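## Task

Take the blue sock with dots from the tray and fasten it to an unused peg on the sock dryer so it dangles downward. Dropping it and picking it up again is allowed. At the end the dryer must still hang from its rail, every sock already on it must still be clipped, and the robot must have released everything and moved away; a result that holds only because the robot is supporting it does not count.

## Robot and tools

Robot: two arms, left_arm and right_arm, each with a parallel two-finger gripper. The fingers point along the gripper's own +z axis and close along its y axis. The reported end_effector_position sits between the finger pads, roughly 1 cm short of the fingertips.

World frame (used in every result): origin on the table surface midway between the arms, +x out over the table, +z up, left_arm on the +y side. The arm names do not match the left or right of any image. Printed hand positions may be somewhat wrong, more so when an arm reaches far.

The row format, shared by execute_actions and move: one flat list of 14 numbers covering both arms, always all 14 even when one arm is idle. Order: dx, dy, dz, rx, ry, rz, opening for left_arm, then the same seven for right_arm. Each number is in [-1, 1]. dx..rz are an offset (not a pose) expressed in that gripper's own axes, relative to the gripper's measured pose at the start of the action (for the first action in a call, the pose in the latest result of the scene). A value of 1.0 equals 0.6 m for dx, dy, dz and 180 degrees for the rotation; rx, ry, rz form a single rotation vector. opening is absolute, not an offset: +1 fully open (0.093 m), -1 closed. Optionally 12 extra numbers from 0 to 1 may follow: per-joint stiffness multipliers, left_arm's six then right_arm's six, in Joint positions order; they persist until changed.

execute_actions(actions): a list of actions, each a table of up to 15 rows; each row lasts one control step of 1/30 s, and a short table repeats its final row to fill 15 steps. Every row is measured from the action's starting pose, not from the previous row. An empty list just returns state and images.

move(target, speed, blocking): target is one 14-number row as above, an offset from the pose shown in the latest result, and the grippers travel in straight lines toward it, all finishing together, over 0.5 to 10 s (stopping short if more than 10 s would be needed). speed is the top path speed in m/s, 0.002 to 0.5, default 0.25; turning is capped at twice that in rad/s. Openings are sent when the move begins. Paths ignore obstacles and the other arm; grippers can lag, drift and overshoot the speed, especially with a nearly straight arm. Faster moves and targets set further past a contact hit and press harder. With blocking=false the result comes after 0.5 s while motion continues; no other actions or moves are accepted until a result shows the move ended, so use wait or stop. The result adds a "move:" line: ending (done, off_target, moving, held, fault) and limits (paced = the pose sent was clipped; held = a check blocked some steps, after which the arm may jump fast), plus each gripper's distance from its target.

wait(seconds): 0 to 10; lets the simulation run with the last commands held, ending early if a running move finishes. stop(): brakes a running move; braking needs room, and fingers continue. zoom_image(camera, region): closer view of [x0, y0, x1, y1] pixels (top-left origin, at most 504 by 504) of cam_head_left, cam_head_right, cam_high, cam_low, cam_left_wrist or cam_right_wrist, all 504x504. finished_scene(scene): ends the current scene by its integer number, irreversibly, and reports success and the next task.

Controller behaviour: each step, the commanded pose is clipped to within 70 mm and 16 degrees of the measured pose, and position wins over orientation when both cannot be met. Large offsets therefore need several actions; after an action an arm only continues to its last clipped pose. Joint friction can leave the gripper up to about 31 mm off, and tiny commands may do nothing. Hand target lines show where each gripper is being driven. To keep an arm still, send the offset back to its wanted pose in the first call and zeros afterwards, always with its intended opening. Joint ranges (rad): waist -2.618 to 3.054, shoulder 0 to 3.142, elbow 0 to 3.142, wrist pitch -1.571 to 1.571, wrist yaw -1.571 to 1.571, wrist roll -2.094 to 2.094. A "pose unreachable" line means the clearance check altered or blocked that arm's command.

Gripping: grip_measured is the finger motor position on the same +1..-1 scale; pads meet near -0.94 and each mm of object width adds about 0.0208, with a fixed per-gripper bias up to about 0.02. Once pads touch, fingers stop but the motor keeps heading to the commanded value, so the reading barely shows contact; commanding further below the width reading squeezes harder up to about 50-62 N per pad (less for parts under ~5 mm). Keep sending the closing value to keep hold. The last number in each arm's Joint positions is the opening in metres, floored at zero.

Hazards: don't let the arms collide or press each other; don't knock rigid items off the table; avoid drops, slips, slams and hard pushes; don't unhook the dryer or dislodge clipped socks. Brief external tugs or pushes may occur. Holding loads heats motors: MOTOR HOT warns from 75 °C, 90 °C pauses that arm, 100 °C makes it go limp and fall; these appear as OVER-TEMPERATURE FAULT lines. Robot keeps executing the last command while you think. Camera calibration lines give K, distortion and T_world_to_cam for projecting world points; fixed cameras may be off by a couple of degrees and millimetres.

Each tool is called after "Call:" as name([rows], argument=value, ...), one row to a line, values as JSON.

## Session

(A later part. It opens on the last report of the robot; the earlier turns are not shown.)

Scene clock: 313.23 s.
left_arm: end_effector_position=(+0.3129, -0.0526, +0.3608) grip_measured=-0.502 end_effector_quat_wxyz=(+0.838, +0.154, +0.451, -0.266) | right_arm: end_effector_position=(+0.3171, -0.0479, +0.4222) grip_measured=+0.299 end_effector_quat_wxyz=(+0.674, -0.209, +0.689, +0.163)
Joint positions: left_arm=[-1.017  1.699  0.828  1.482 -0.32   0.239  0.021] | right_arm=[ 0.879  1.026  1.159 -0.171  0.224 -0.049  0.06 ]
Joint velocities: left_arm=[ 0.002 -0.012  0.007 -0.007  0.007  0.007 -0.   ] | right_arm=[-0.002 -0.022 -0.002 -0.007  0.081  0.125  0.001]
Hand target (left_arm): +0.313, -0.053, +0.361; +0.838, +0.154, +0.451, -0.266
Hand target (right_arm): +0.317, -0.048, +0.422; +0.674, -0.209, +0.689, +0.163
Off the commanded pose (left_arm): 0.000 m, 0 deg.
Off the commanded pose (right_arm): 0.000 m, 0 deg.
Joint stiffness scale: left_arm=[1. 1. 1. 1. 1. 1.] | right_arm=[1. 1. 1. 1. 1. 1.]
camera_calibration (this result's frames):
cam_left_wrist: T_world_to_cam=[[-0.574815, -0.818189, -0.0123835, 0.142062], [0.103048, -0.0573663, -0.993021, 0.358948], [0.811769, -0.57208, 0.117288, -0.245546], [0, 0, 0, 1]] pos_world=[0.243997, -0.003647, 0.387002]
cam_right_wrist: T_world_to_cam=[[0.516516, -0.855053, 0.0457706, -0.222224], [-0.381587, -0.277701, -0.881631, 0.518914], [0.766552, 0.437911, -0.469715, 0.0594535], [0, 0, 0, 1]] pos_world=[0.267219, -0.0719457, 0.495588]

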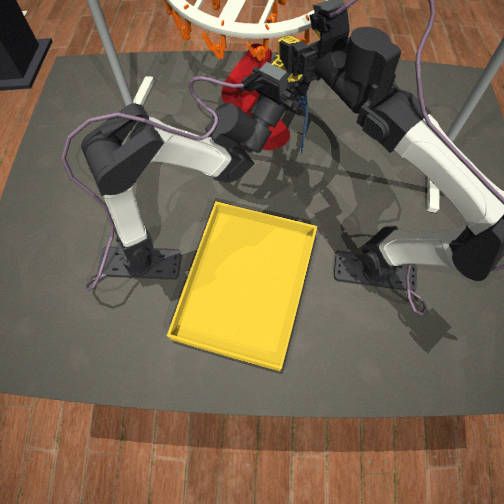

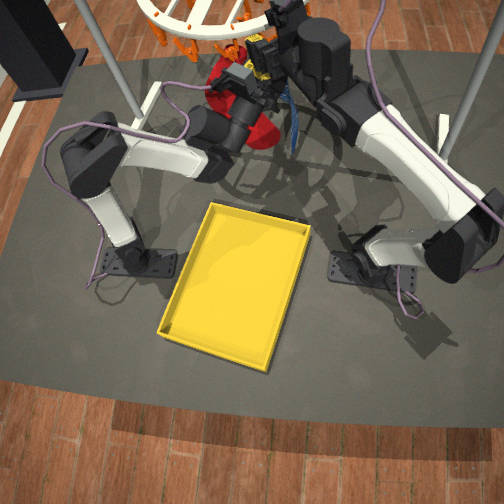

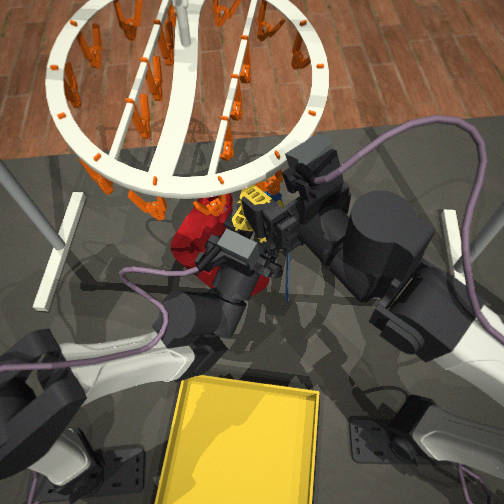

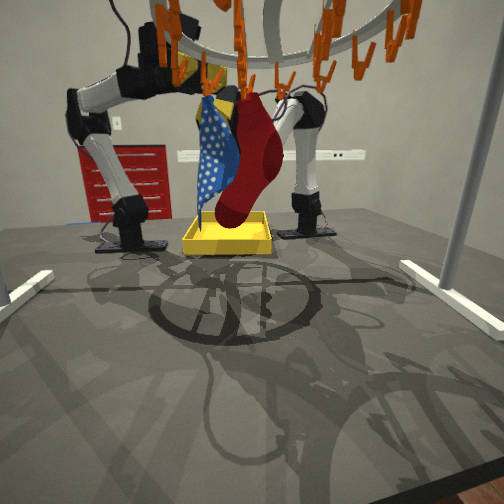

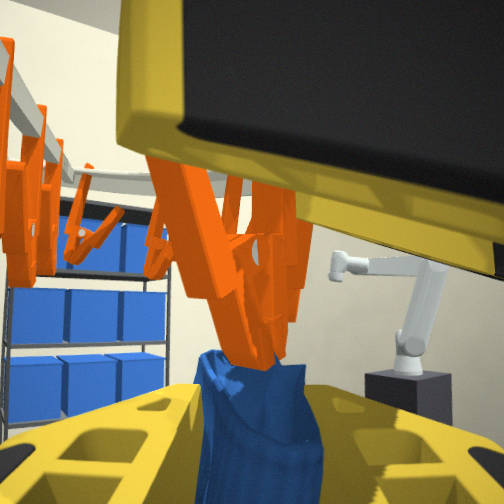

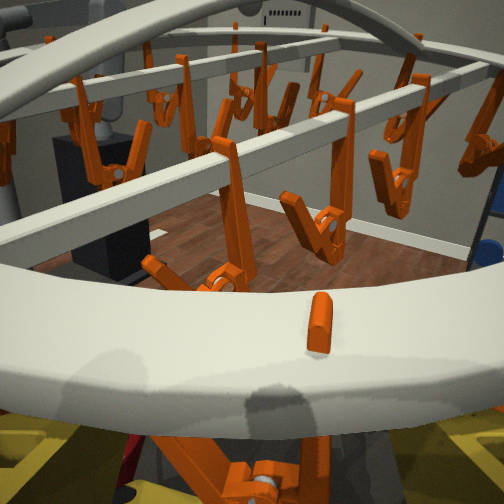

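Call:
move(target=[0.02,0,-0.12,0,0,0,-0.1,0,0,0,0,0,0,0.3], speed=0.05)

Call:
zoom_image(camera="cam_low", region=[170, 60, 250, 140])

Call:
zoom_image(camera="cam_left_wrist", region=[150, 100, 350, 300])

Scene clock: 320.80 s.
left_arm: end_effector_position=(+0.2741, -0.0240, +0.3152) grip_measured=-0.102 end_effector_quat_wxyz=(+0.818, +0.173, +0.480, -0.265) | right_arm: end_effector_position=(+0.3171, -0.0479, +0.4222) grip_measured=+0.299 end_effector_quat_wxyz=(+0.674, -0.209, +0.689, +0.163)
Joint positions: left_arm=[-1.083  1.598  0.559  1.578 -0.372  0.247  0.04 ] | right_arm=[ 0.879  1.026  1.159 -0.171  0.224 -0.049  0.06 ]
Joint velocities: left_arm=[-0.002 -0.022 -0.007  0.022 -0.051 -0.081 -0.   ] | right_arm=[-0.012 -0.017 -0.012 -0.11   0.051 -0.022 -0.001]
Hand target (left_arm): +0.269, -0.021, +0.312; +0.816, +0.175, +0.484, -0.264
Hand target (right_arm): +0.317, -0.048, +0.422; +0.674, -0.209, +0.689, +0.163
Off the commanded pose (left_arm): 0.007 m, 5 deg.
Off the commanded pose (right_arm): 0.000 m, 0 deg.
Joint stiffness scale: left_arm=[1. 1. 1. 1. 1. 1.] | right_arm=[1. 1. 1. 1. 1. 1.]
joint sent to its limit (left arm) — the command would take joint 4 (wrist pitch) past its upper limit, so that joint was sent only as far as its limit.
move: off_target (left_arm)
camera_calibration (this result's frames):
cam_left_wrist: T_world_to_cam=[[-0.590149, -0.80695, -0.0235932, 0.150564], [0.0464968, -0.00479903, -0.998907, 0.337977], [0.805955, -0.5906, 0.0403527, -0.166944], [0, 0, 0, 1]] pos_world=[0.207689, 0.0245226, 0.347896]
cam_right_wrist: T_world_to_cam=[[0.516516, -0.855053, 0.0457706, -0.222224], [-0.381587, -0.277701, -0.881631, 0.518914], [0.766552, 0.437911, -0.469715, 0.0594535], [0, 0, 0, 1]] pos_world=[0.267219, -0.0719457, 0.495588]

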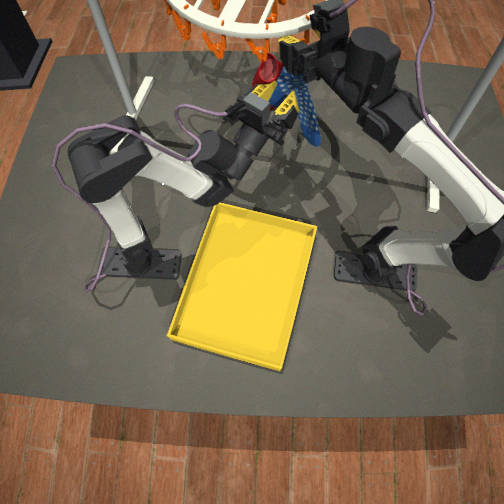

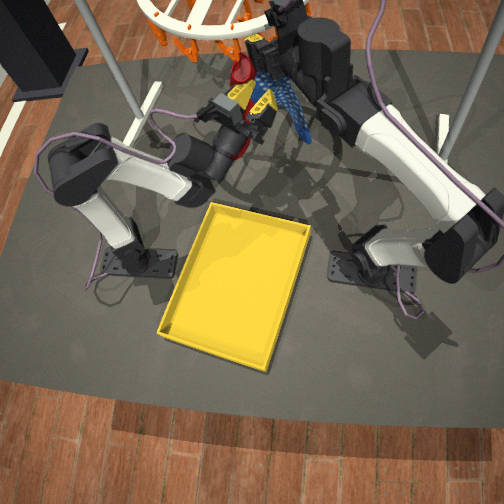

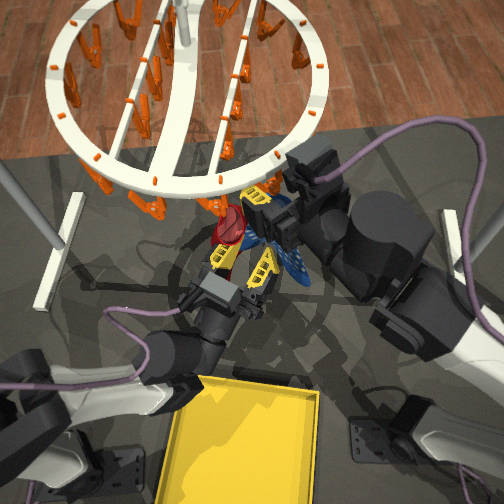

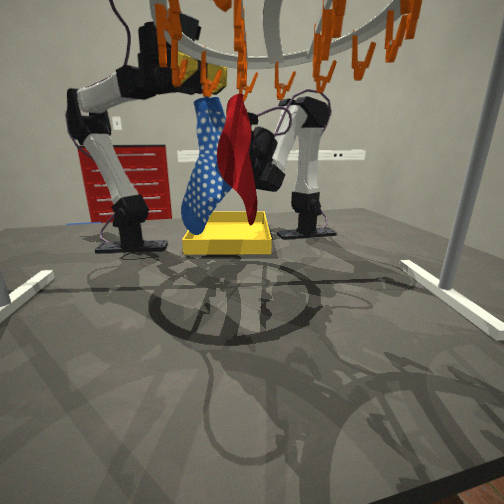

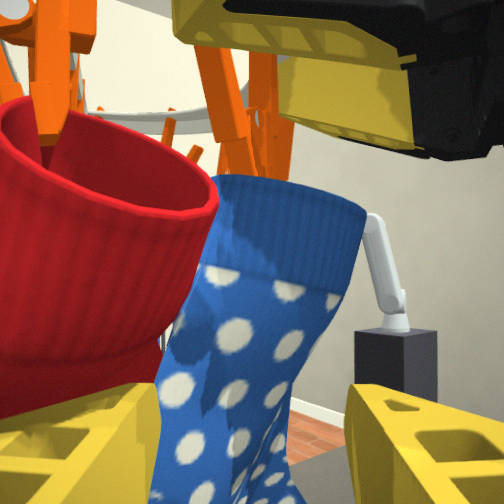

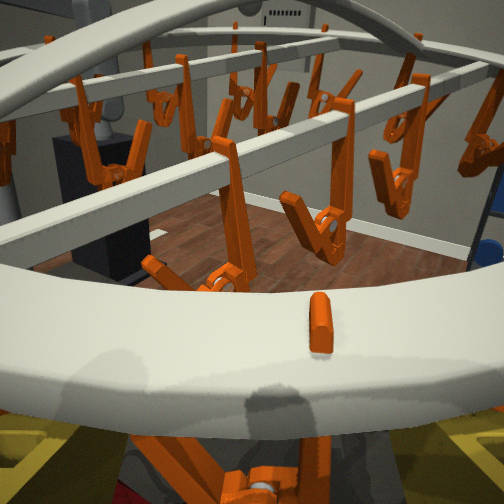

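Region (170, 60, 250, 140) of cam_low's 504x504 image, scaled by 6.300, with more detail than that image has.

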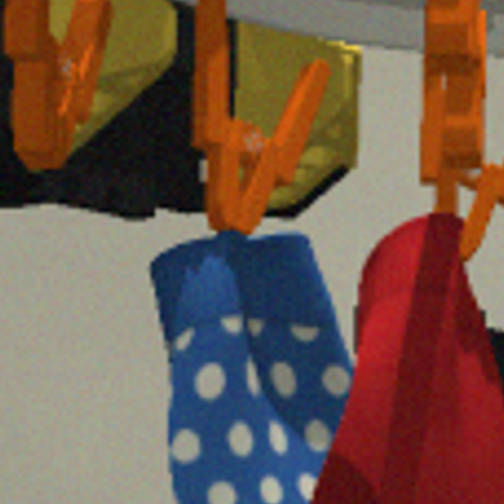

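Region (150, 100, 350, 300) of cam_left_wrist's 504x504 image, scaled by 2.520, with more detail than that image has.

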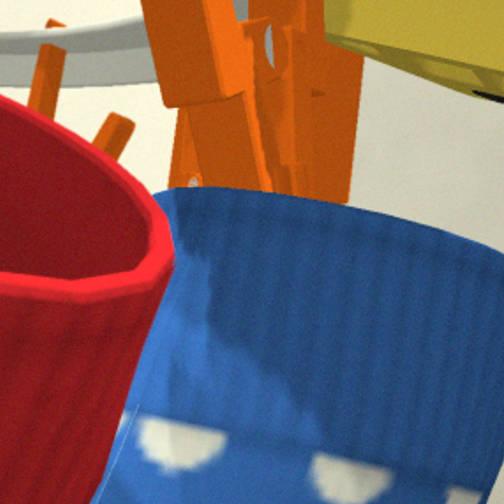

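Call:
move(target=[-0.012,0,0.088,0,-0.015,0,0.05,0,0,0,0,0,0,0.3], speed=0.04)

Call:
zoom_image(camera="cam_low", region=[170, 60, 250, 140])

Scene clock: 333.53 s.
left_arm: end_effector_position=(+0.3006, -0.0444, +0.3529) grip_measured=+0.048 end_effector_quat_wxyz=(+0.833, +0.160, +0.454, -0.273) | right_arm: end_effector_position=(+0.3171, -0.0479, +0.4222) grip_measured=+0.299 end_effector_quat_wxyz=(+0.674, -0.209, +0.689, +0.163)
Joint positions: left_arm=[-1.03   1.66   0.754  1.506 -0.316  0.232  0.048] | right_arm=[ 0.879  1.026  1.159 -0.171  0.224 -0.049  0.06 ]
Joint velocities: left_arm=[ 0.007 -0.002  0.007 -0.037 -0.066  0.022 -0.002] | right_arm=[ 0.012 -0.002 -0.017 -0.037 -0.007 -0.095 -0.001]
Hand target (left_arm): +0.308, -0.050, +0.346; +0.829, +0.166, +0.462, -0.269
Hand target (right_arm): +0.317, -0.048, +0.422; +0.674, -0.209, +0.689, +0.163
Off the commanded pose (left_arm): 0.011 m, 1 deg.
Off the commanded pose (right_arm): 0.000 m, 0 deg.
Joint stiffness scale: left_arm=[1. 1. 1. 1. 1. 1.] | right_arm=[1. 1. 1. 1. 1. 1.]
move: off_target (left_arm)
camera_calibration (this result's frames):
cam_left_wrist: T_world_to_cam=[[-0.590588, -0.806869, -0.0129367, 0.147014], [0.0948876, -0.0535152, -0.994049, 0.355828], [0.801375, -0.588301, 0.108167, -0.224396], [0, 0, 0, 1]] pos_world=[0.232886, 0.00565153, 0.379884]
cam_right_wrist: T_world_to_cam=[[0.516516, -0.855053, 0.0457706, -0.222224], [-0.381587, -0.277701, -0.881631, 0.518914], [0.766552, 0.437911, -0.469715, 0.0594535], [0, 0, 0, 1]] pos_world=[0.267219, -0.0719457, 0.495588]

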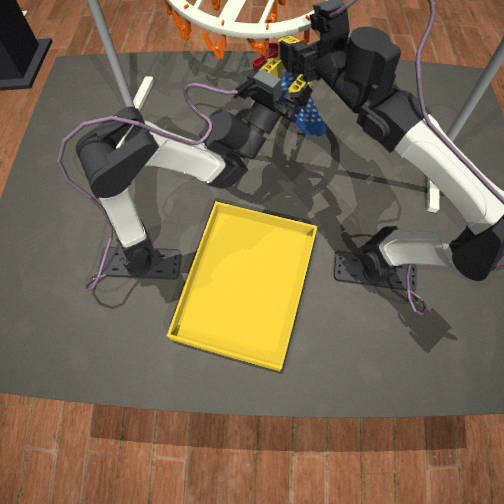

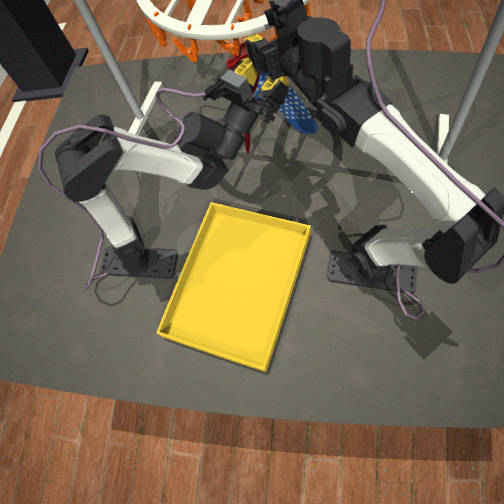

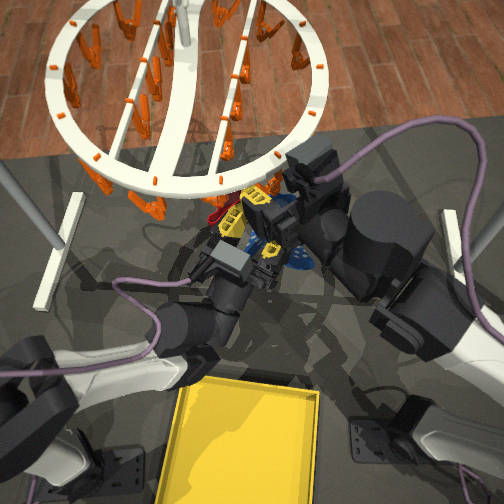

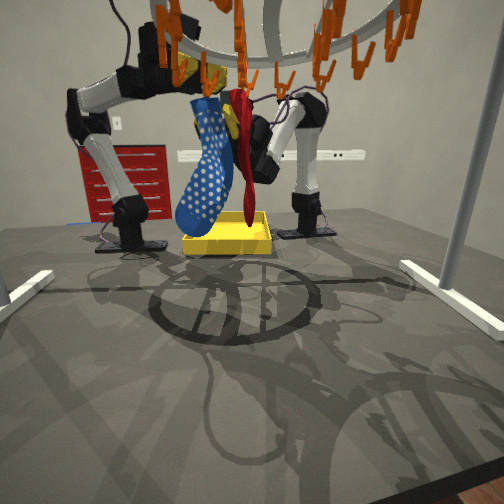

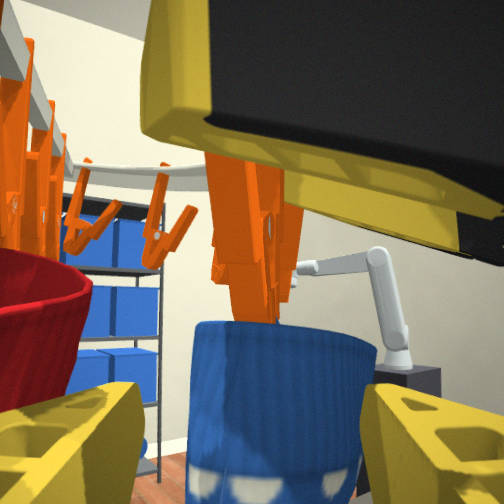

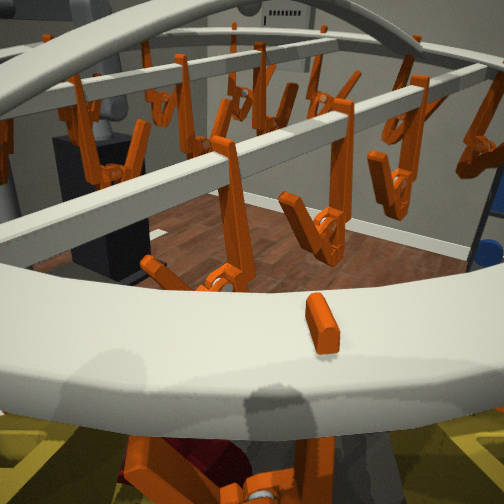

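Region (170, 60, 250, 140) of cam_low's 504x504 image, scaled by 6.300, with more detail than that image has.

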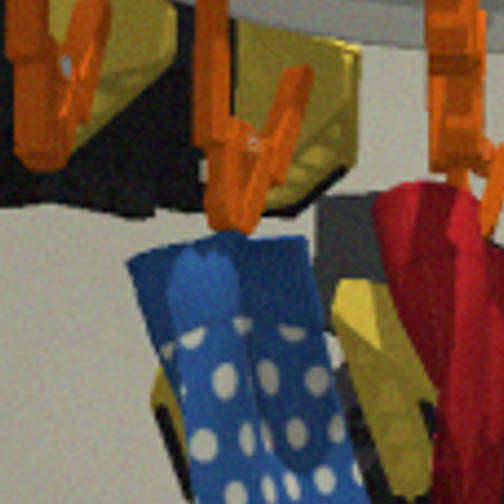

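Call:
move(target=[0.034,0,0.02,0,0,0,0.05,0,0,0,0,0,0,0.3], speed=0.03)

Call:
execute_actions([
  [[0,0,0,0,0,0,-0.5,0,0,0,0,0,0,0.3]],
  [[0,0,0,0,0,0,-1,0,0,0,0,0,0,-0.1]],
  [[0,0,0,0,0,0,-1,0,0,0,0,0,0,-0.1]],
])

Call:
zoom_image(camera="cam_low", region=[170, 60, 250, 140])

Scene clock: 341.77 s.
left_arm: end_effector_position=(+0.3114, -0.0545, +0.3442) grip_measured=+0.048 end_effector_quat_wxyz=(+0.833, +0.161, +0.454, -0.273) | right_arm: end_effector_position=(+0.3171, -0.0479, +0.4222) grip_measured=+0.299 end_effector_quat_wxyz=(+0.674, -0.209, +0.689, +0.163)
Joint positions: left_arm=[-1.016  1.731  0.795  1.532 -0.303  0.224  0.048] | right_arm=[ 0.879  1.026  1.159 -0.171  0.224 -0.049  0.06 ]
Joint velocities: left_arm=[-0.007 -0.012  0.012  0.007  0.051 -0.022 -0.002] | right_arm=[-0.007  0.007  0.022  0.007  0.037 -0.007  0.001]
Hand target (left_arm): +0.317, -0.057, +0.342; +0.833, +0.160, +0.454, -0.273
Hand target (right_arm): +0.317, -0.048, +0.422; +0.674, -0.209, +0.689, +0.163
Off the commanded pose (left_arm): 0.007 m, 0 deg.
Off the commanded pose (right_arm): 0.000 m, 0 deg.
Joint stiffness scale: left_arm=[1. 1. 1. 1. 1. 1.] | right_arm=[1. 1. 1. 1. 1. 1.]
move: done
camera_calibration (this result's frames):
cam_left_wrist: T_world_to_cam=[[-0.591793, -0.805962, -0.014358, 0.14606], [0.0943659, -0.0515785, -0.994201, 0.345909], [0.800548, -0.589716, 0.106579, -0.237236], [0, 0, 0, 1]] pos_world=[0.243714, -0.00434129, 0.371285]
cam_right_wrist: T_world_to_cam=[[0.516516, -0.855053, 0.0457706, -0.222224], [-0.381587, -0.277701, -0.881631, 0.518914], [0.766552, 0.437911, -0.469715, 0.0594535], [0, 0, 0, 1]] pos_world=[0.267219, -0.0719457, 0.495588]

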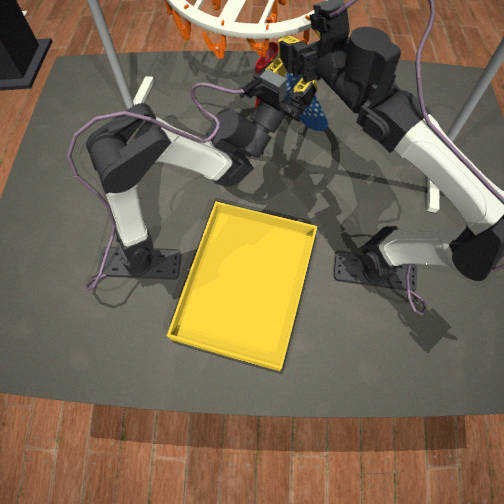

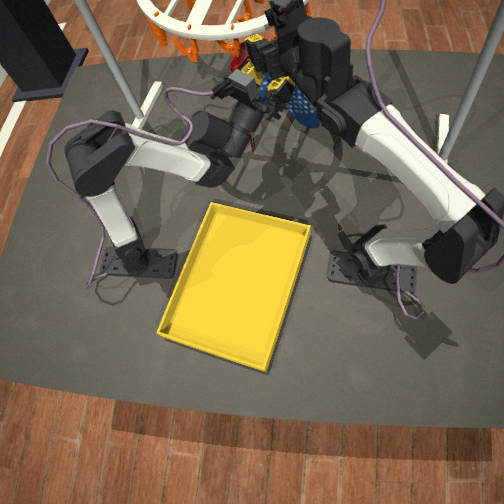

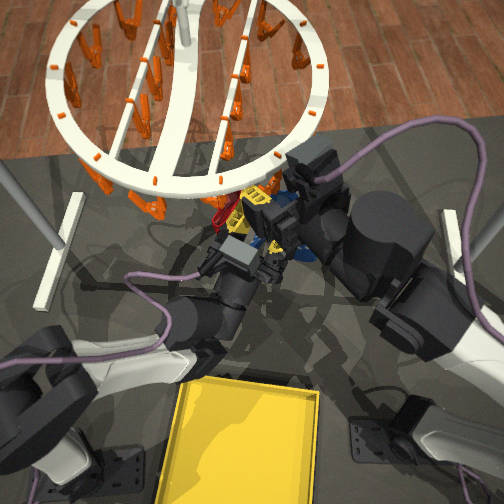

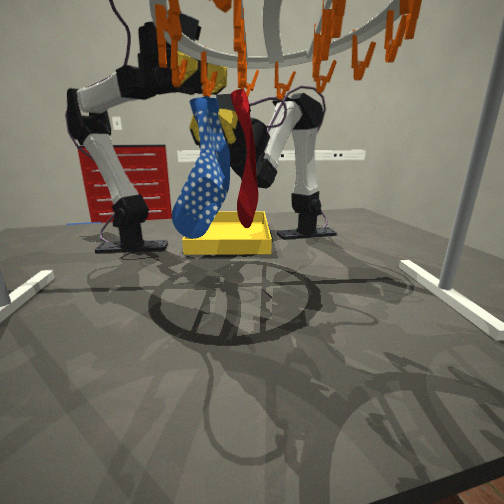

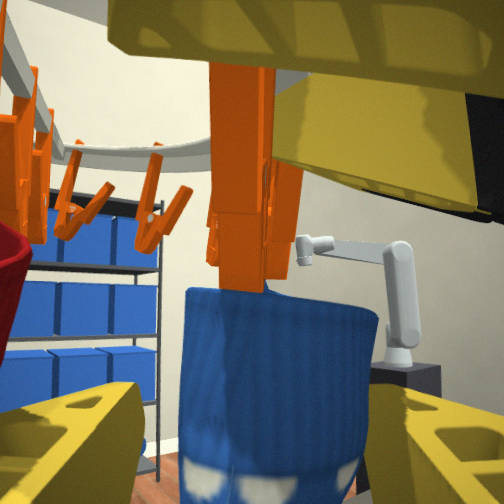

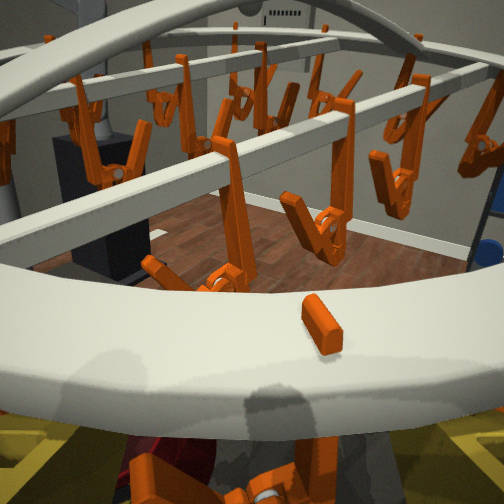

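Scene clock: 343.27 s.
left_arm: end_effector_position=(+0.3114, -0.0545, +0.3442) grip_measured=-0.998 end_effector_quat_wxyz=(+0.833, +0.161, +0.454, -0.273) | right_arm: end_effector_position=(+0.3170, -0.0477, +0.4222) grip_measured=-0.099 end_effector_quat_wxyz=(+0.674, -0.209, +0.689, +0.164)
Joint positions: left_arm=[-1.016  1.731  0.795  1.532 -0.303  0.224  0.   ] | right_arm=[ 0.879  1.026  1.159 -0.171  0.224 -0.049  0.04 ]
Joint velocities: left_arm=[ 0.012 -0.007  0.002 -0.037  0.022 -0.066  0.   ] | right_arm=[-0.012 -0.012  0.002 -0.037 -0.066 -0.007  0.   ]
Hand target (left_arm): +0.311, -0.054, +0.344; +0.833, +0.161, +0.454, -0.273
Hand target (right_arm): +0.317, -0.048, +0.422; +0.674, -0.209, +0.689, +0.164
Off the commanded pose (left_arm): 0.000 m, 0 deg.
Off the commanded pose (right_arm): 0.000 m, 0 deg.
Joint stiffness scale: left_arm=[1. 1. 1. 1. 1. 1.] | right_arm=[1. 1. 1. 1. 1. 1.]
camera_calibration (this result's frames):
cam_left_wrist: T_world_to_cam=[[-0.591793, -0.805962, -0.014358, 0.14606], [0.0943659, -0.0515785, -0.994201, 0.345909], [0.800548, -0.589716, 0.106579, -0.237236], [0, 0, 0, 1]] pos_world=[0.243714, -0.00434129, 0.371285]
cam_right_wrist: T_world_to_cam=[[0.517169, -0.85466, 0.0457425, -0.222272], [-0.381393, -0.277973, -0.881629, 0.518843], [0.766208, 0.438506, -0.469721, 0.0595943], [0, 0, 0, 1]] pos_world=[0.267173, -0.0718746, 0.495587]

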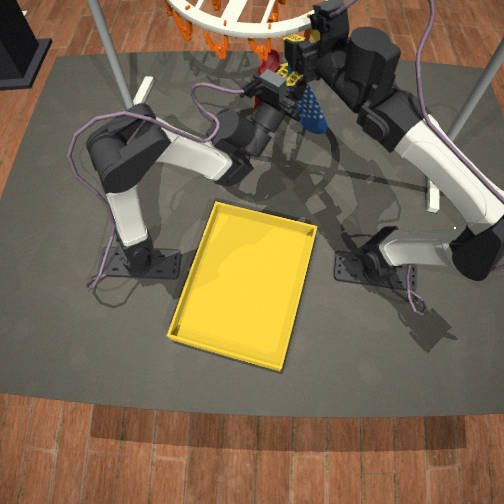

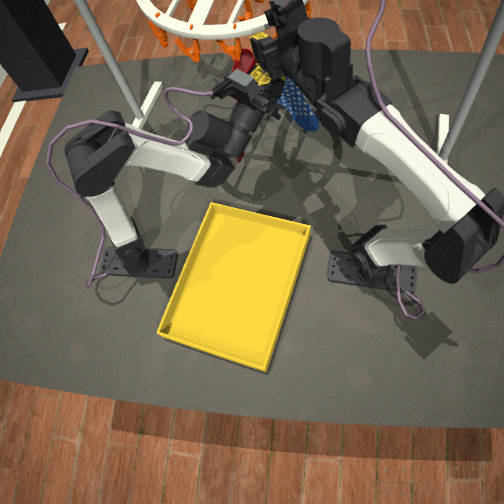

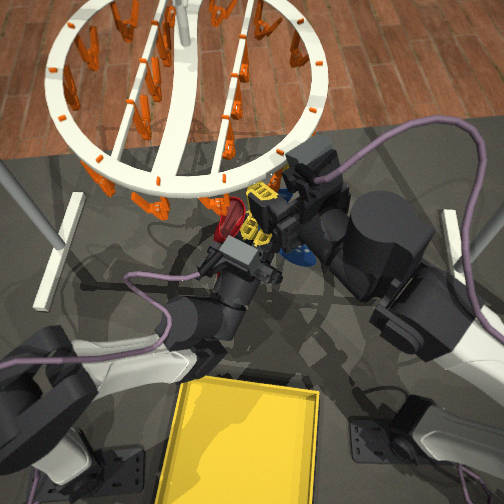

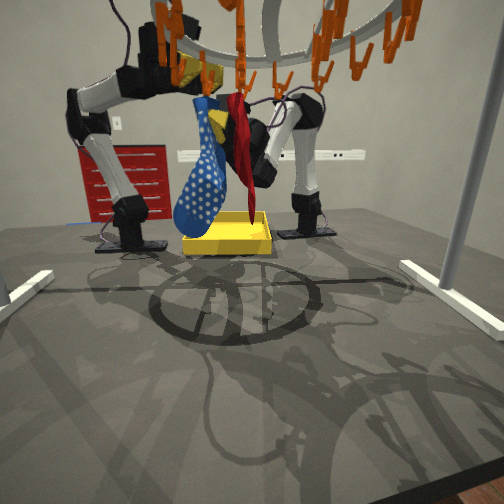

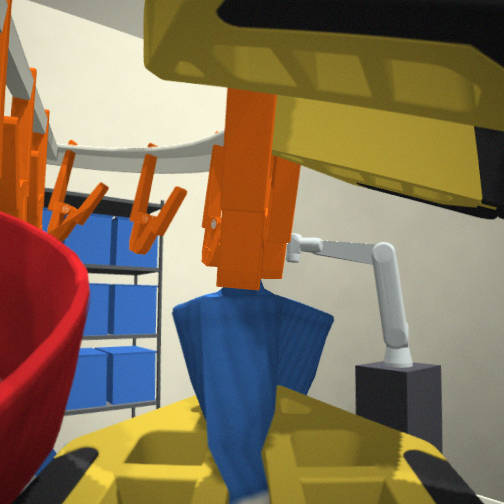

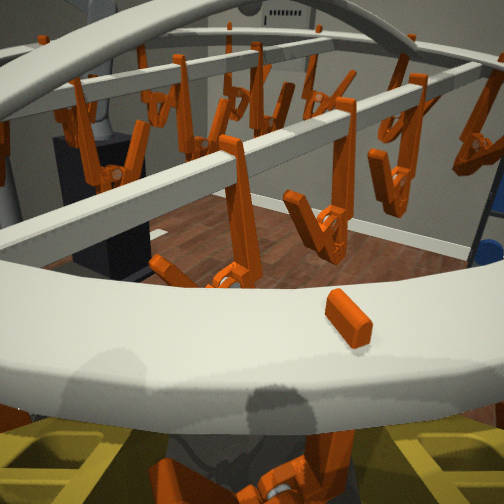

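Region (170, 60, 250, 140) of cam_low's 504x504 image, scaled by 6.300, with more detail than that image has.

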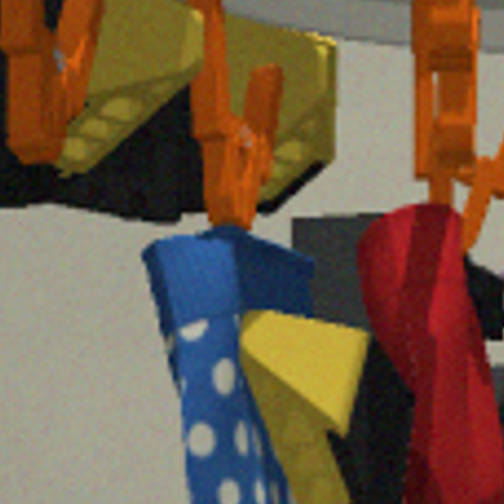

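Call:
execute_actions([
  [[0,0,0,0,0,0,-1,0,0,0,0,0,0,-0.3]],
  [[0,0,0,0,0,0,-1,0,0,0,0,0,0,-0.45]],
  [[0,0,0,0,0,0,-1,0,0,0,0,0,0,-0.58]],
  [[0,0,0,0,0,0,-1,0,0,0,0,0,0,-0.58]],
])

Call:
zoom_image(camera="cam_low", region=[170, 60, 250, 140])

Call:
zoom_image(camera="cam_left_wrist", region=[130, 180, 370, 420])

Scene clock: 351.93 s.
left_arm: end_effector_position=(+0.3114, -0.0545, +0.3442) grip_measured=-0.998 end_effector_quat_wxyz=(+0.833, +0.161, +0.454, -0.273) | right_arm: end_effector_position=(+0.3188, -0.0508, +0.4223) grip_measured=-0.552 end_effector_quat_wxyz=(+0.676, -0.201, +0.691, +0.157)
Joint positions: left_arm=[-1.016  1.731  0.795  1.532 -0.303  0.224  0.   ] | right_arm=[ 0.879  1.026  1.159 -0.171  0.245 -0.046  0.019]
Joint velocities: left_arm=[0.002 0.022 0.002 0.066 0.066 0.007 0.   ] | right_arm=[-0.022 -0.002  0.007 -0.051  0.081 -0.051  0.001]
Hand target (left_arm): +0.311, -0.054, +0.344; +0.833, +0.161, +0.454, -0.273
Hand target (right_arm): +0.319, -0.050, +0.422; +0.676, -0.202, +0.691, +0.158
Off the commanded pose (left_arm): 0.000 m, 0 deg.
Off the commanded pose (right_arm): 0.000 m, 0 deg.
Joint stiffness scale: left_arm=[1. 1. 1. 1. 1. 1.] | right_arm=[1. 1. 1. 1. 1. 1.]
camera_calibration (this result's frames):
cam_left_wrist: T_world_to_cam=[[-0.591793, -0.805962, -0.014358, 0.14606], [0.0943659, -0.0515785, -0.994201, 0.345909], [0.800548, -0.589716, 0.106579, -0.237236], [0, 0, 0, 1]] pos_world=[0.243714, -0.00434129, 0.371285]
cam_right_wrist: T_world_to_cam=[[0.499083, -0.865463, 0.043469, -0.219625], [-0.388009, -0.268042, -0.881817, 0.521385], [0.774832, 0.423234, -0.469583, 0.0560166], [0, 0, 0, 1]] pos_world=[0.26851, -0.0740322, 0.495618]

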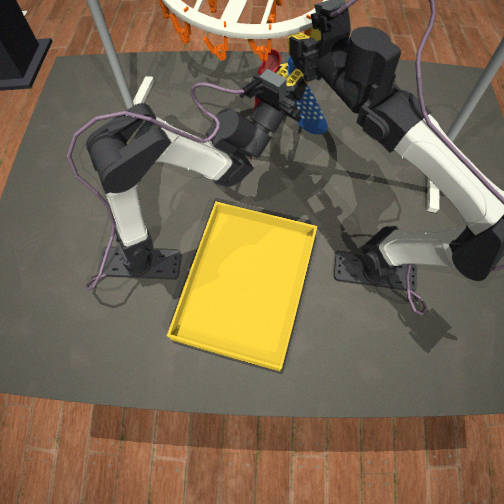

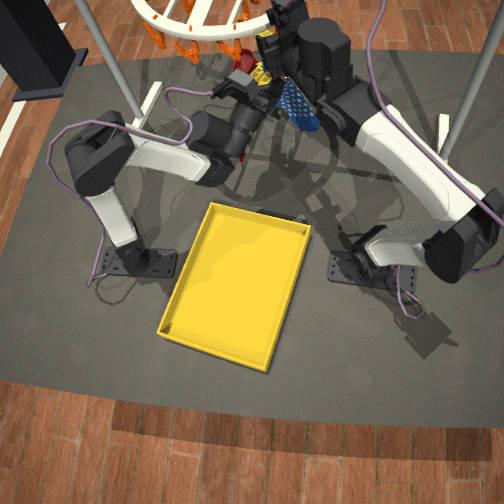

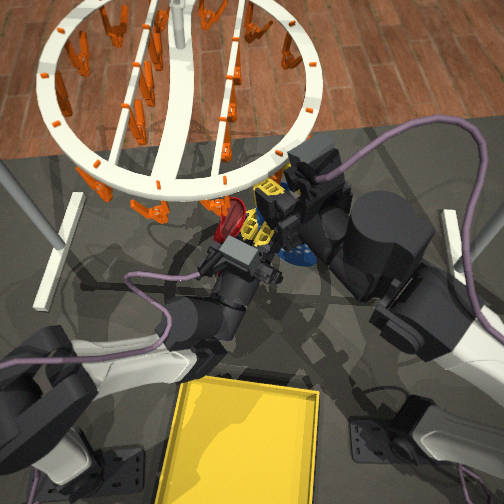

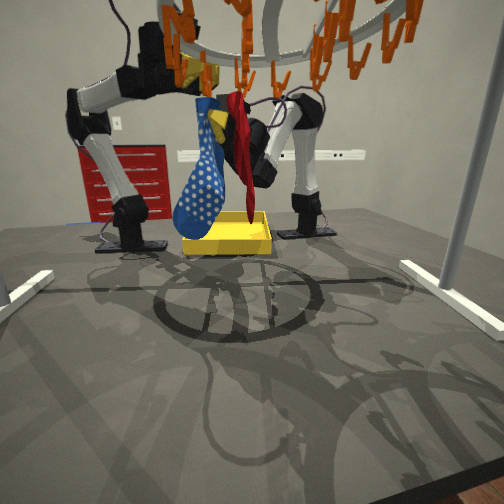

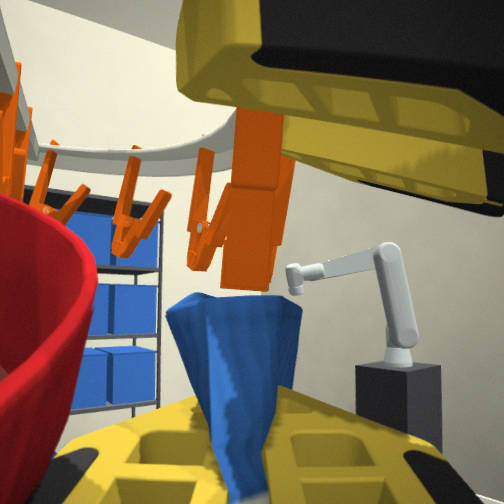

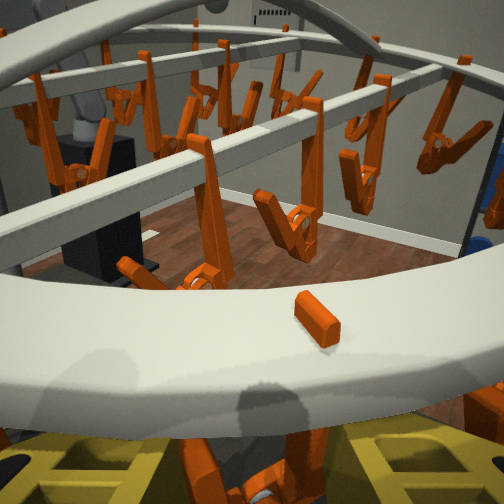

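Region (170, 60, 250, 140) of cam_low's 504x504 image, scaled by 6.300, with more detail than that image has.

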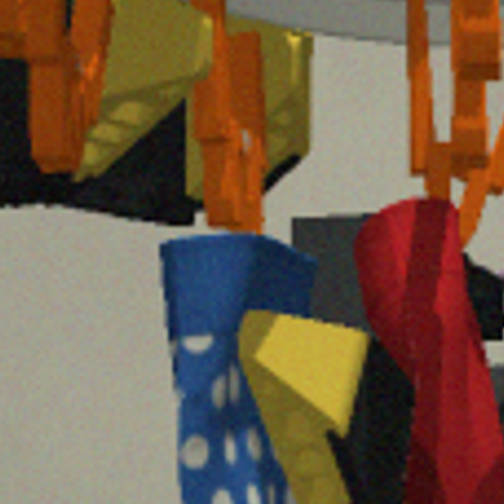

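Region (130, 180, 370, 420) of cam_left_wrist's 504x504 image, scaled by 2.100, with more detail than that image has.

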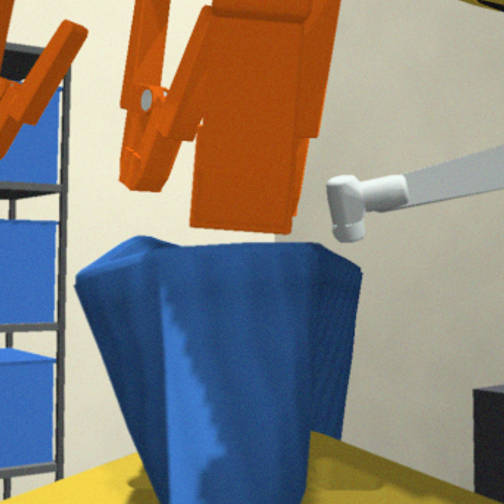

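Call:
move(target=[-0.027,0,0.014,0,-0.01,0,-1,0,0,0,0,0,0,-0.58], speed=0.02)

Call:
zoom_image(camera="cam_low", region=[170, 60, 250, 140])

Call:
zoom_image(camera="cam_left_wrist", region=[130, 180, 370, 420])

Scene clock: 360.87 s.
left_arm: end_effector_position=(+0.3118, -0.0552, +0.3430) grip_measured=-0.998 end_effector_quat_wxyz=(+0.832, +0.164, +0.456, -0.271) | right_arm: end_effector_position=(+0.3189, -0.0510, +0.4223) grip_measured=-0.552 end_effector_quat_wxyz=(+0.676, -0.201, +0.691, +0.157)
Joint positions: left_arm=[-1.016  1.731  0.795  1.526 -0.303  0.226  0.   ] | right_arm=[ 0.879  1.026  1.159 -0.171  0.246 -0.046  0.019]
Joint velocities: left_arm=[ 0.002 -0.002 -0.012  0.037  0.037 -0.022  0.   ] | right_arm=[ 0.002  0.012 -0.002  0.066  0.022 -0.022  0.   ]
Hand target (left_arm): +0.310, -0.053, +0.362; +0.840, +0.157, +0.441, -0.276
Hand target (right_arm): +0.319, -0.051, +0.422; +0.676, -0.201, +0.691, +0.157
Off the commanded pose (left_arm): 0.020 m, 2 deg.
Off the commanded pose (right_arm): 0.000 m, 0 deg.
Joint stiffness scale: left_arm=[1. 1. 1. 1. 1. 1.] | right_arm=[1. 1. 1. 1. 1. 1.]
move: off_target (left_arm)
camera_calibration (this result's frames):
cam_left_wrist: T_world_to_cam=[[-0.590675, -0.806688, -0.0189206, 0.146918], [0.0926331, -0.0444975, -0.994706, 0.345757], [0.801575, -0.5893, 0.10101, -0.236234], [0, 0, 0, 1]] pos_world=[0.244111, -0.00531087, 0.370569]
cam_right_wrist: T_world_to_cam=[[0.497761, -0.866221, 0.0435251, -0.219523], [-0.388383, -0.267487, -0.881822, 0.521525], [0.775495, 0.422032, -0.46957, 0.0557369], [0, 0, 0, 1]] pos_world=[0.268598, -0.0741765, 0.49562]

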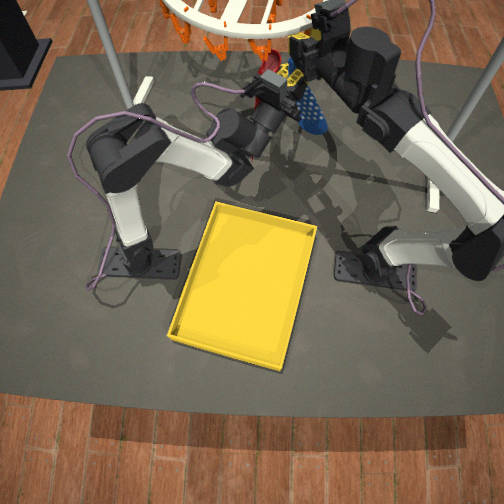

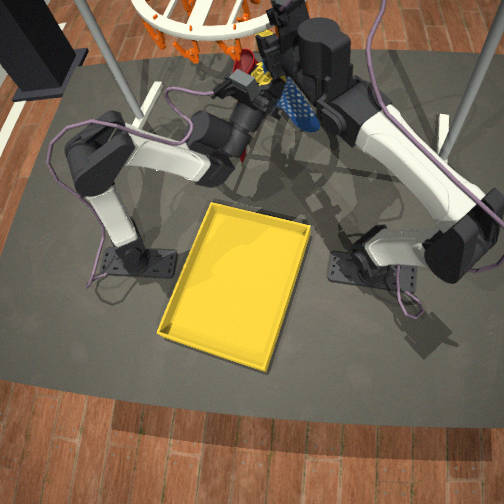

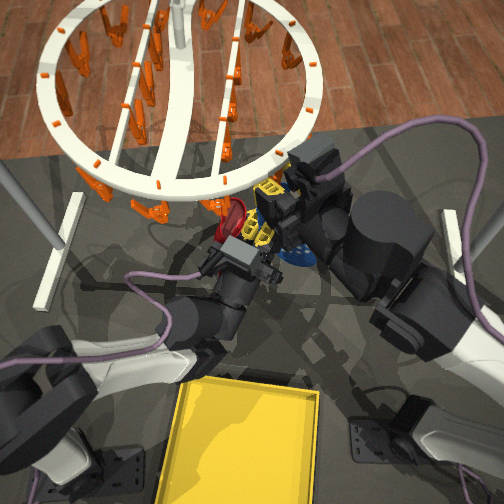

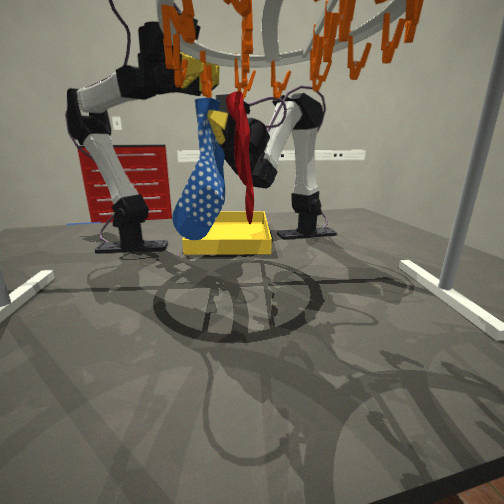

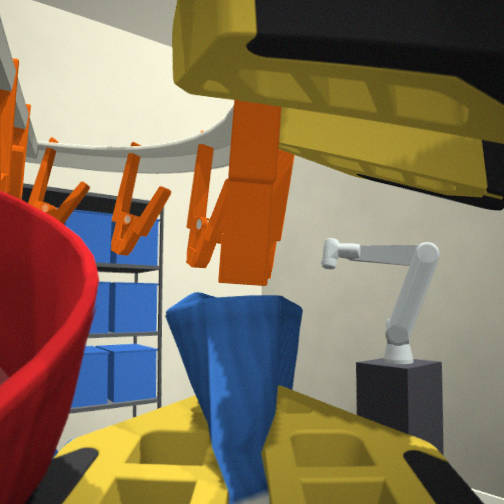

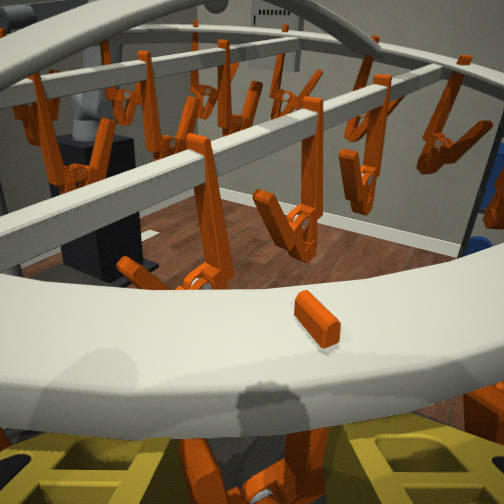

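Region (170, 60, 250, 140) of cam_low's 504x504 image, scaled by 6.300, with more detail than that image has.

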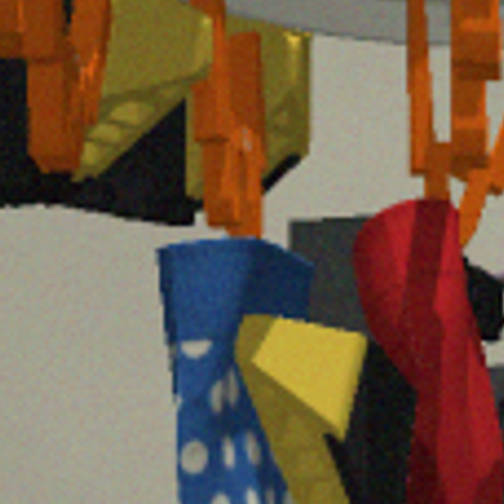

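Region (130, 180, 370, 420) of cam_left_wrist's 504x504 image, scaled by 2.100, with more detail than that image has.

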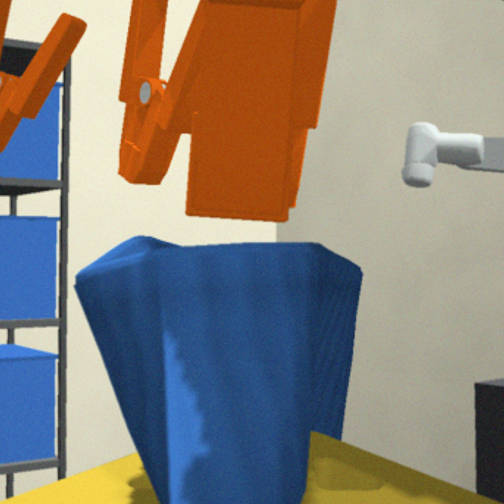

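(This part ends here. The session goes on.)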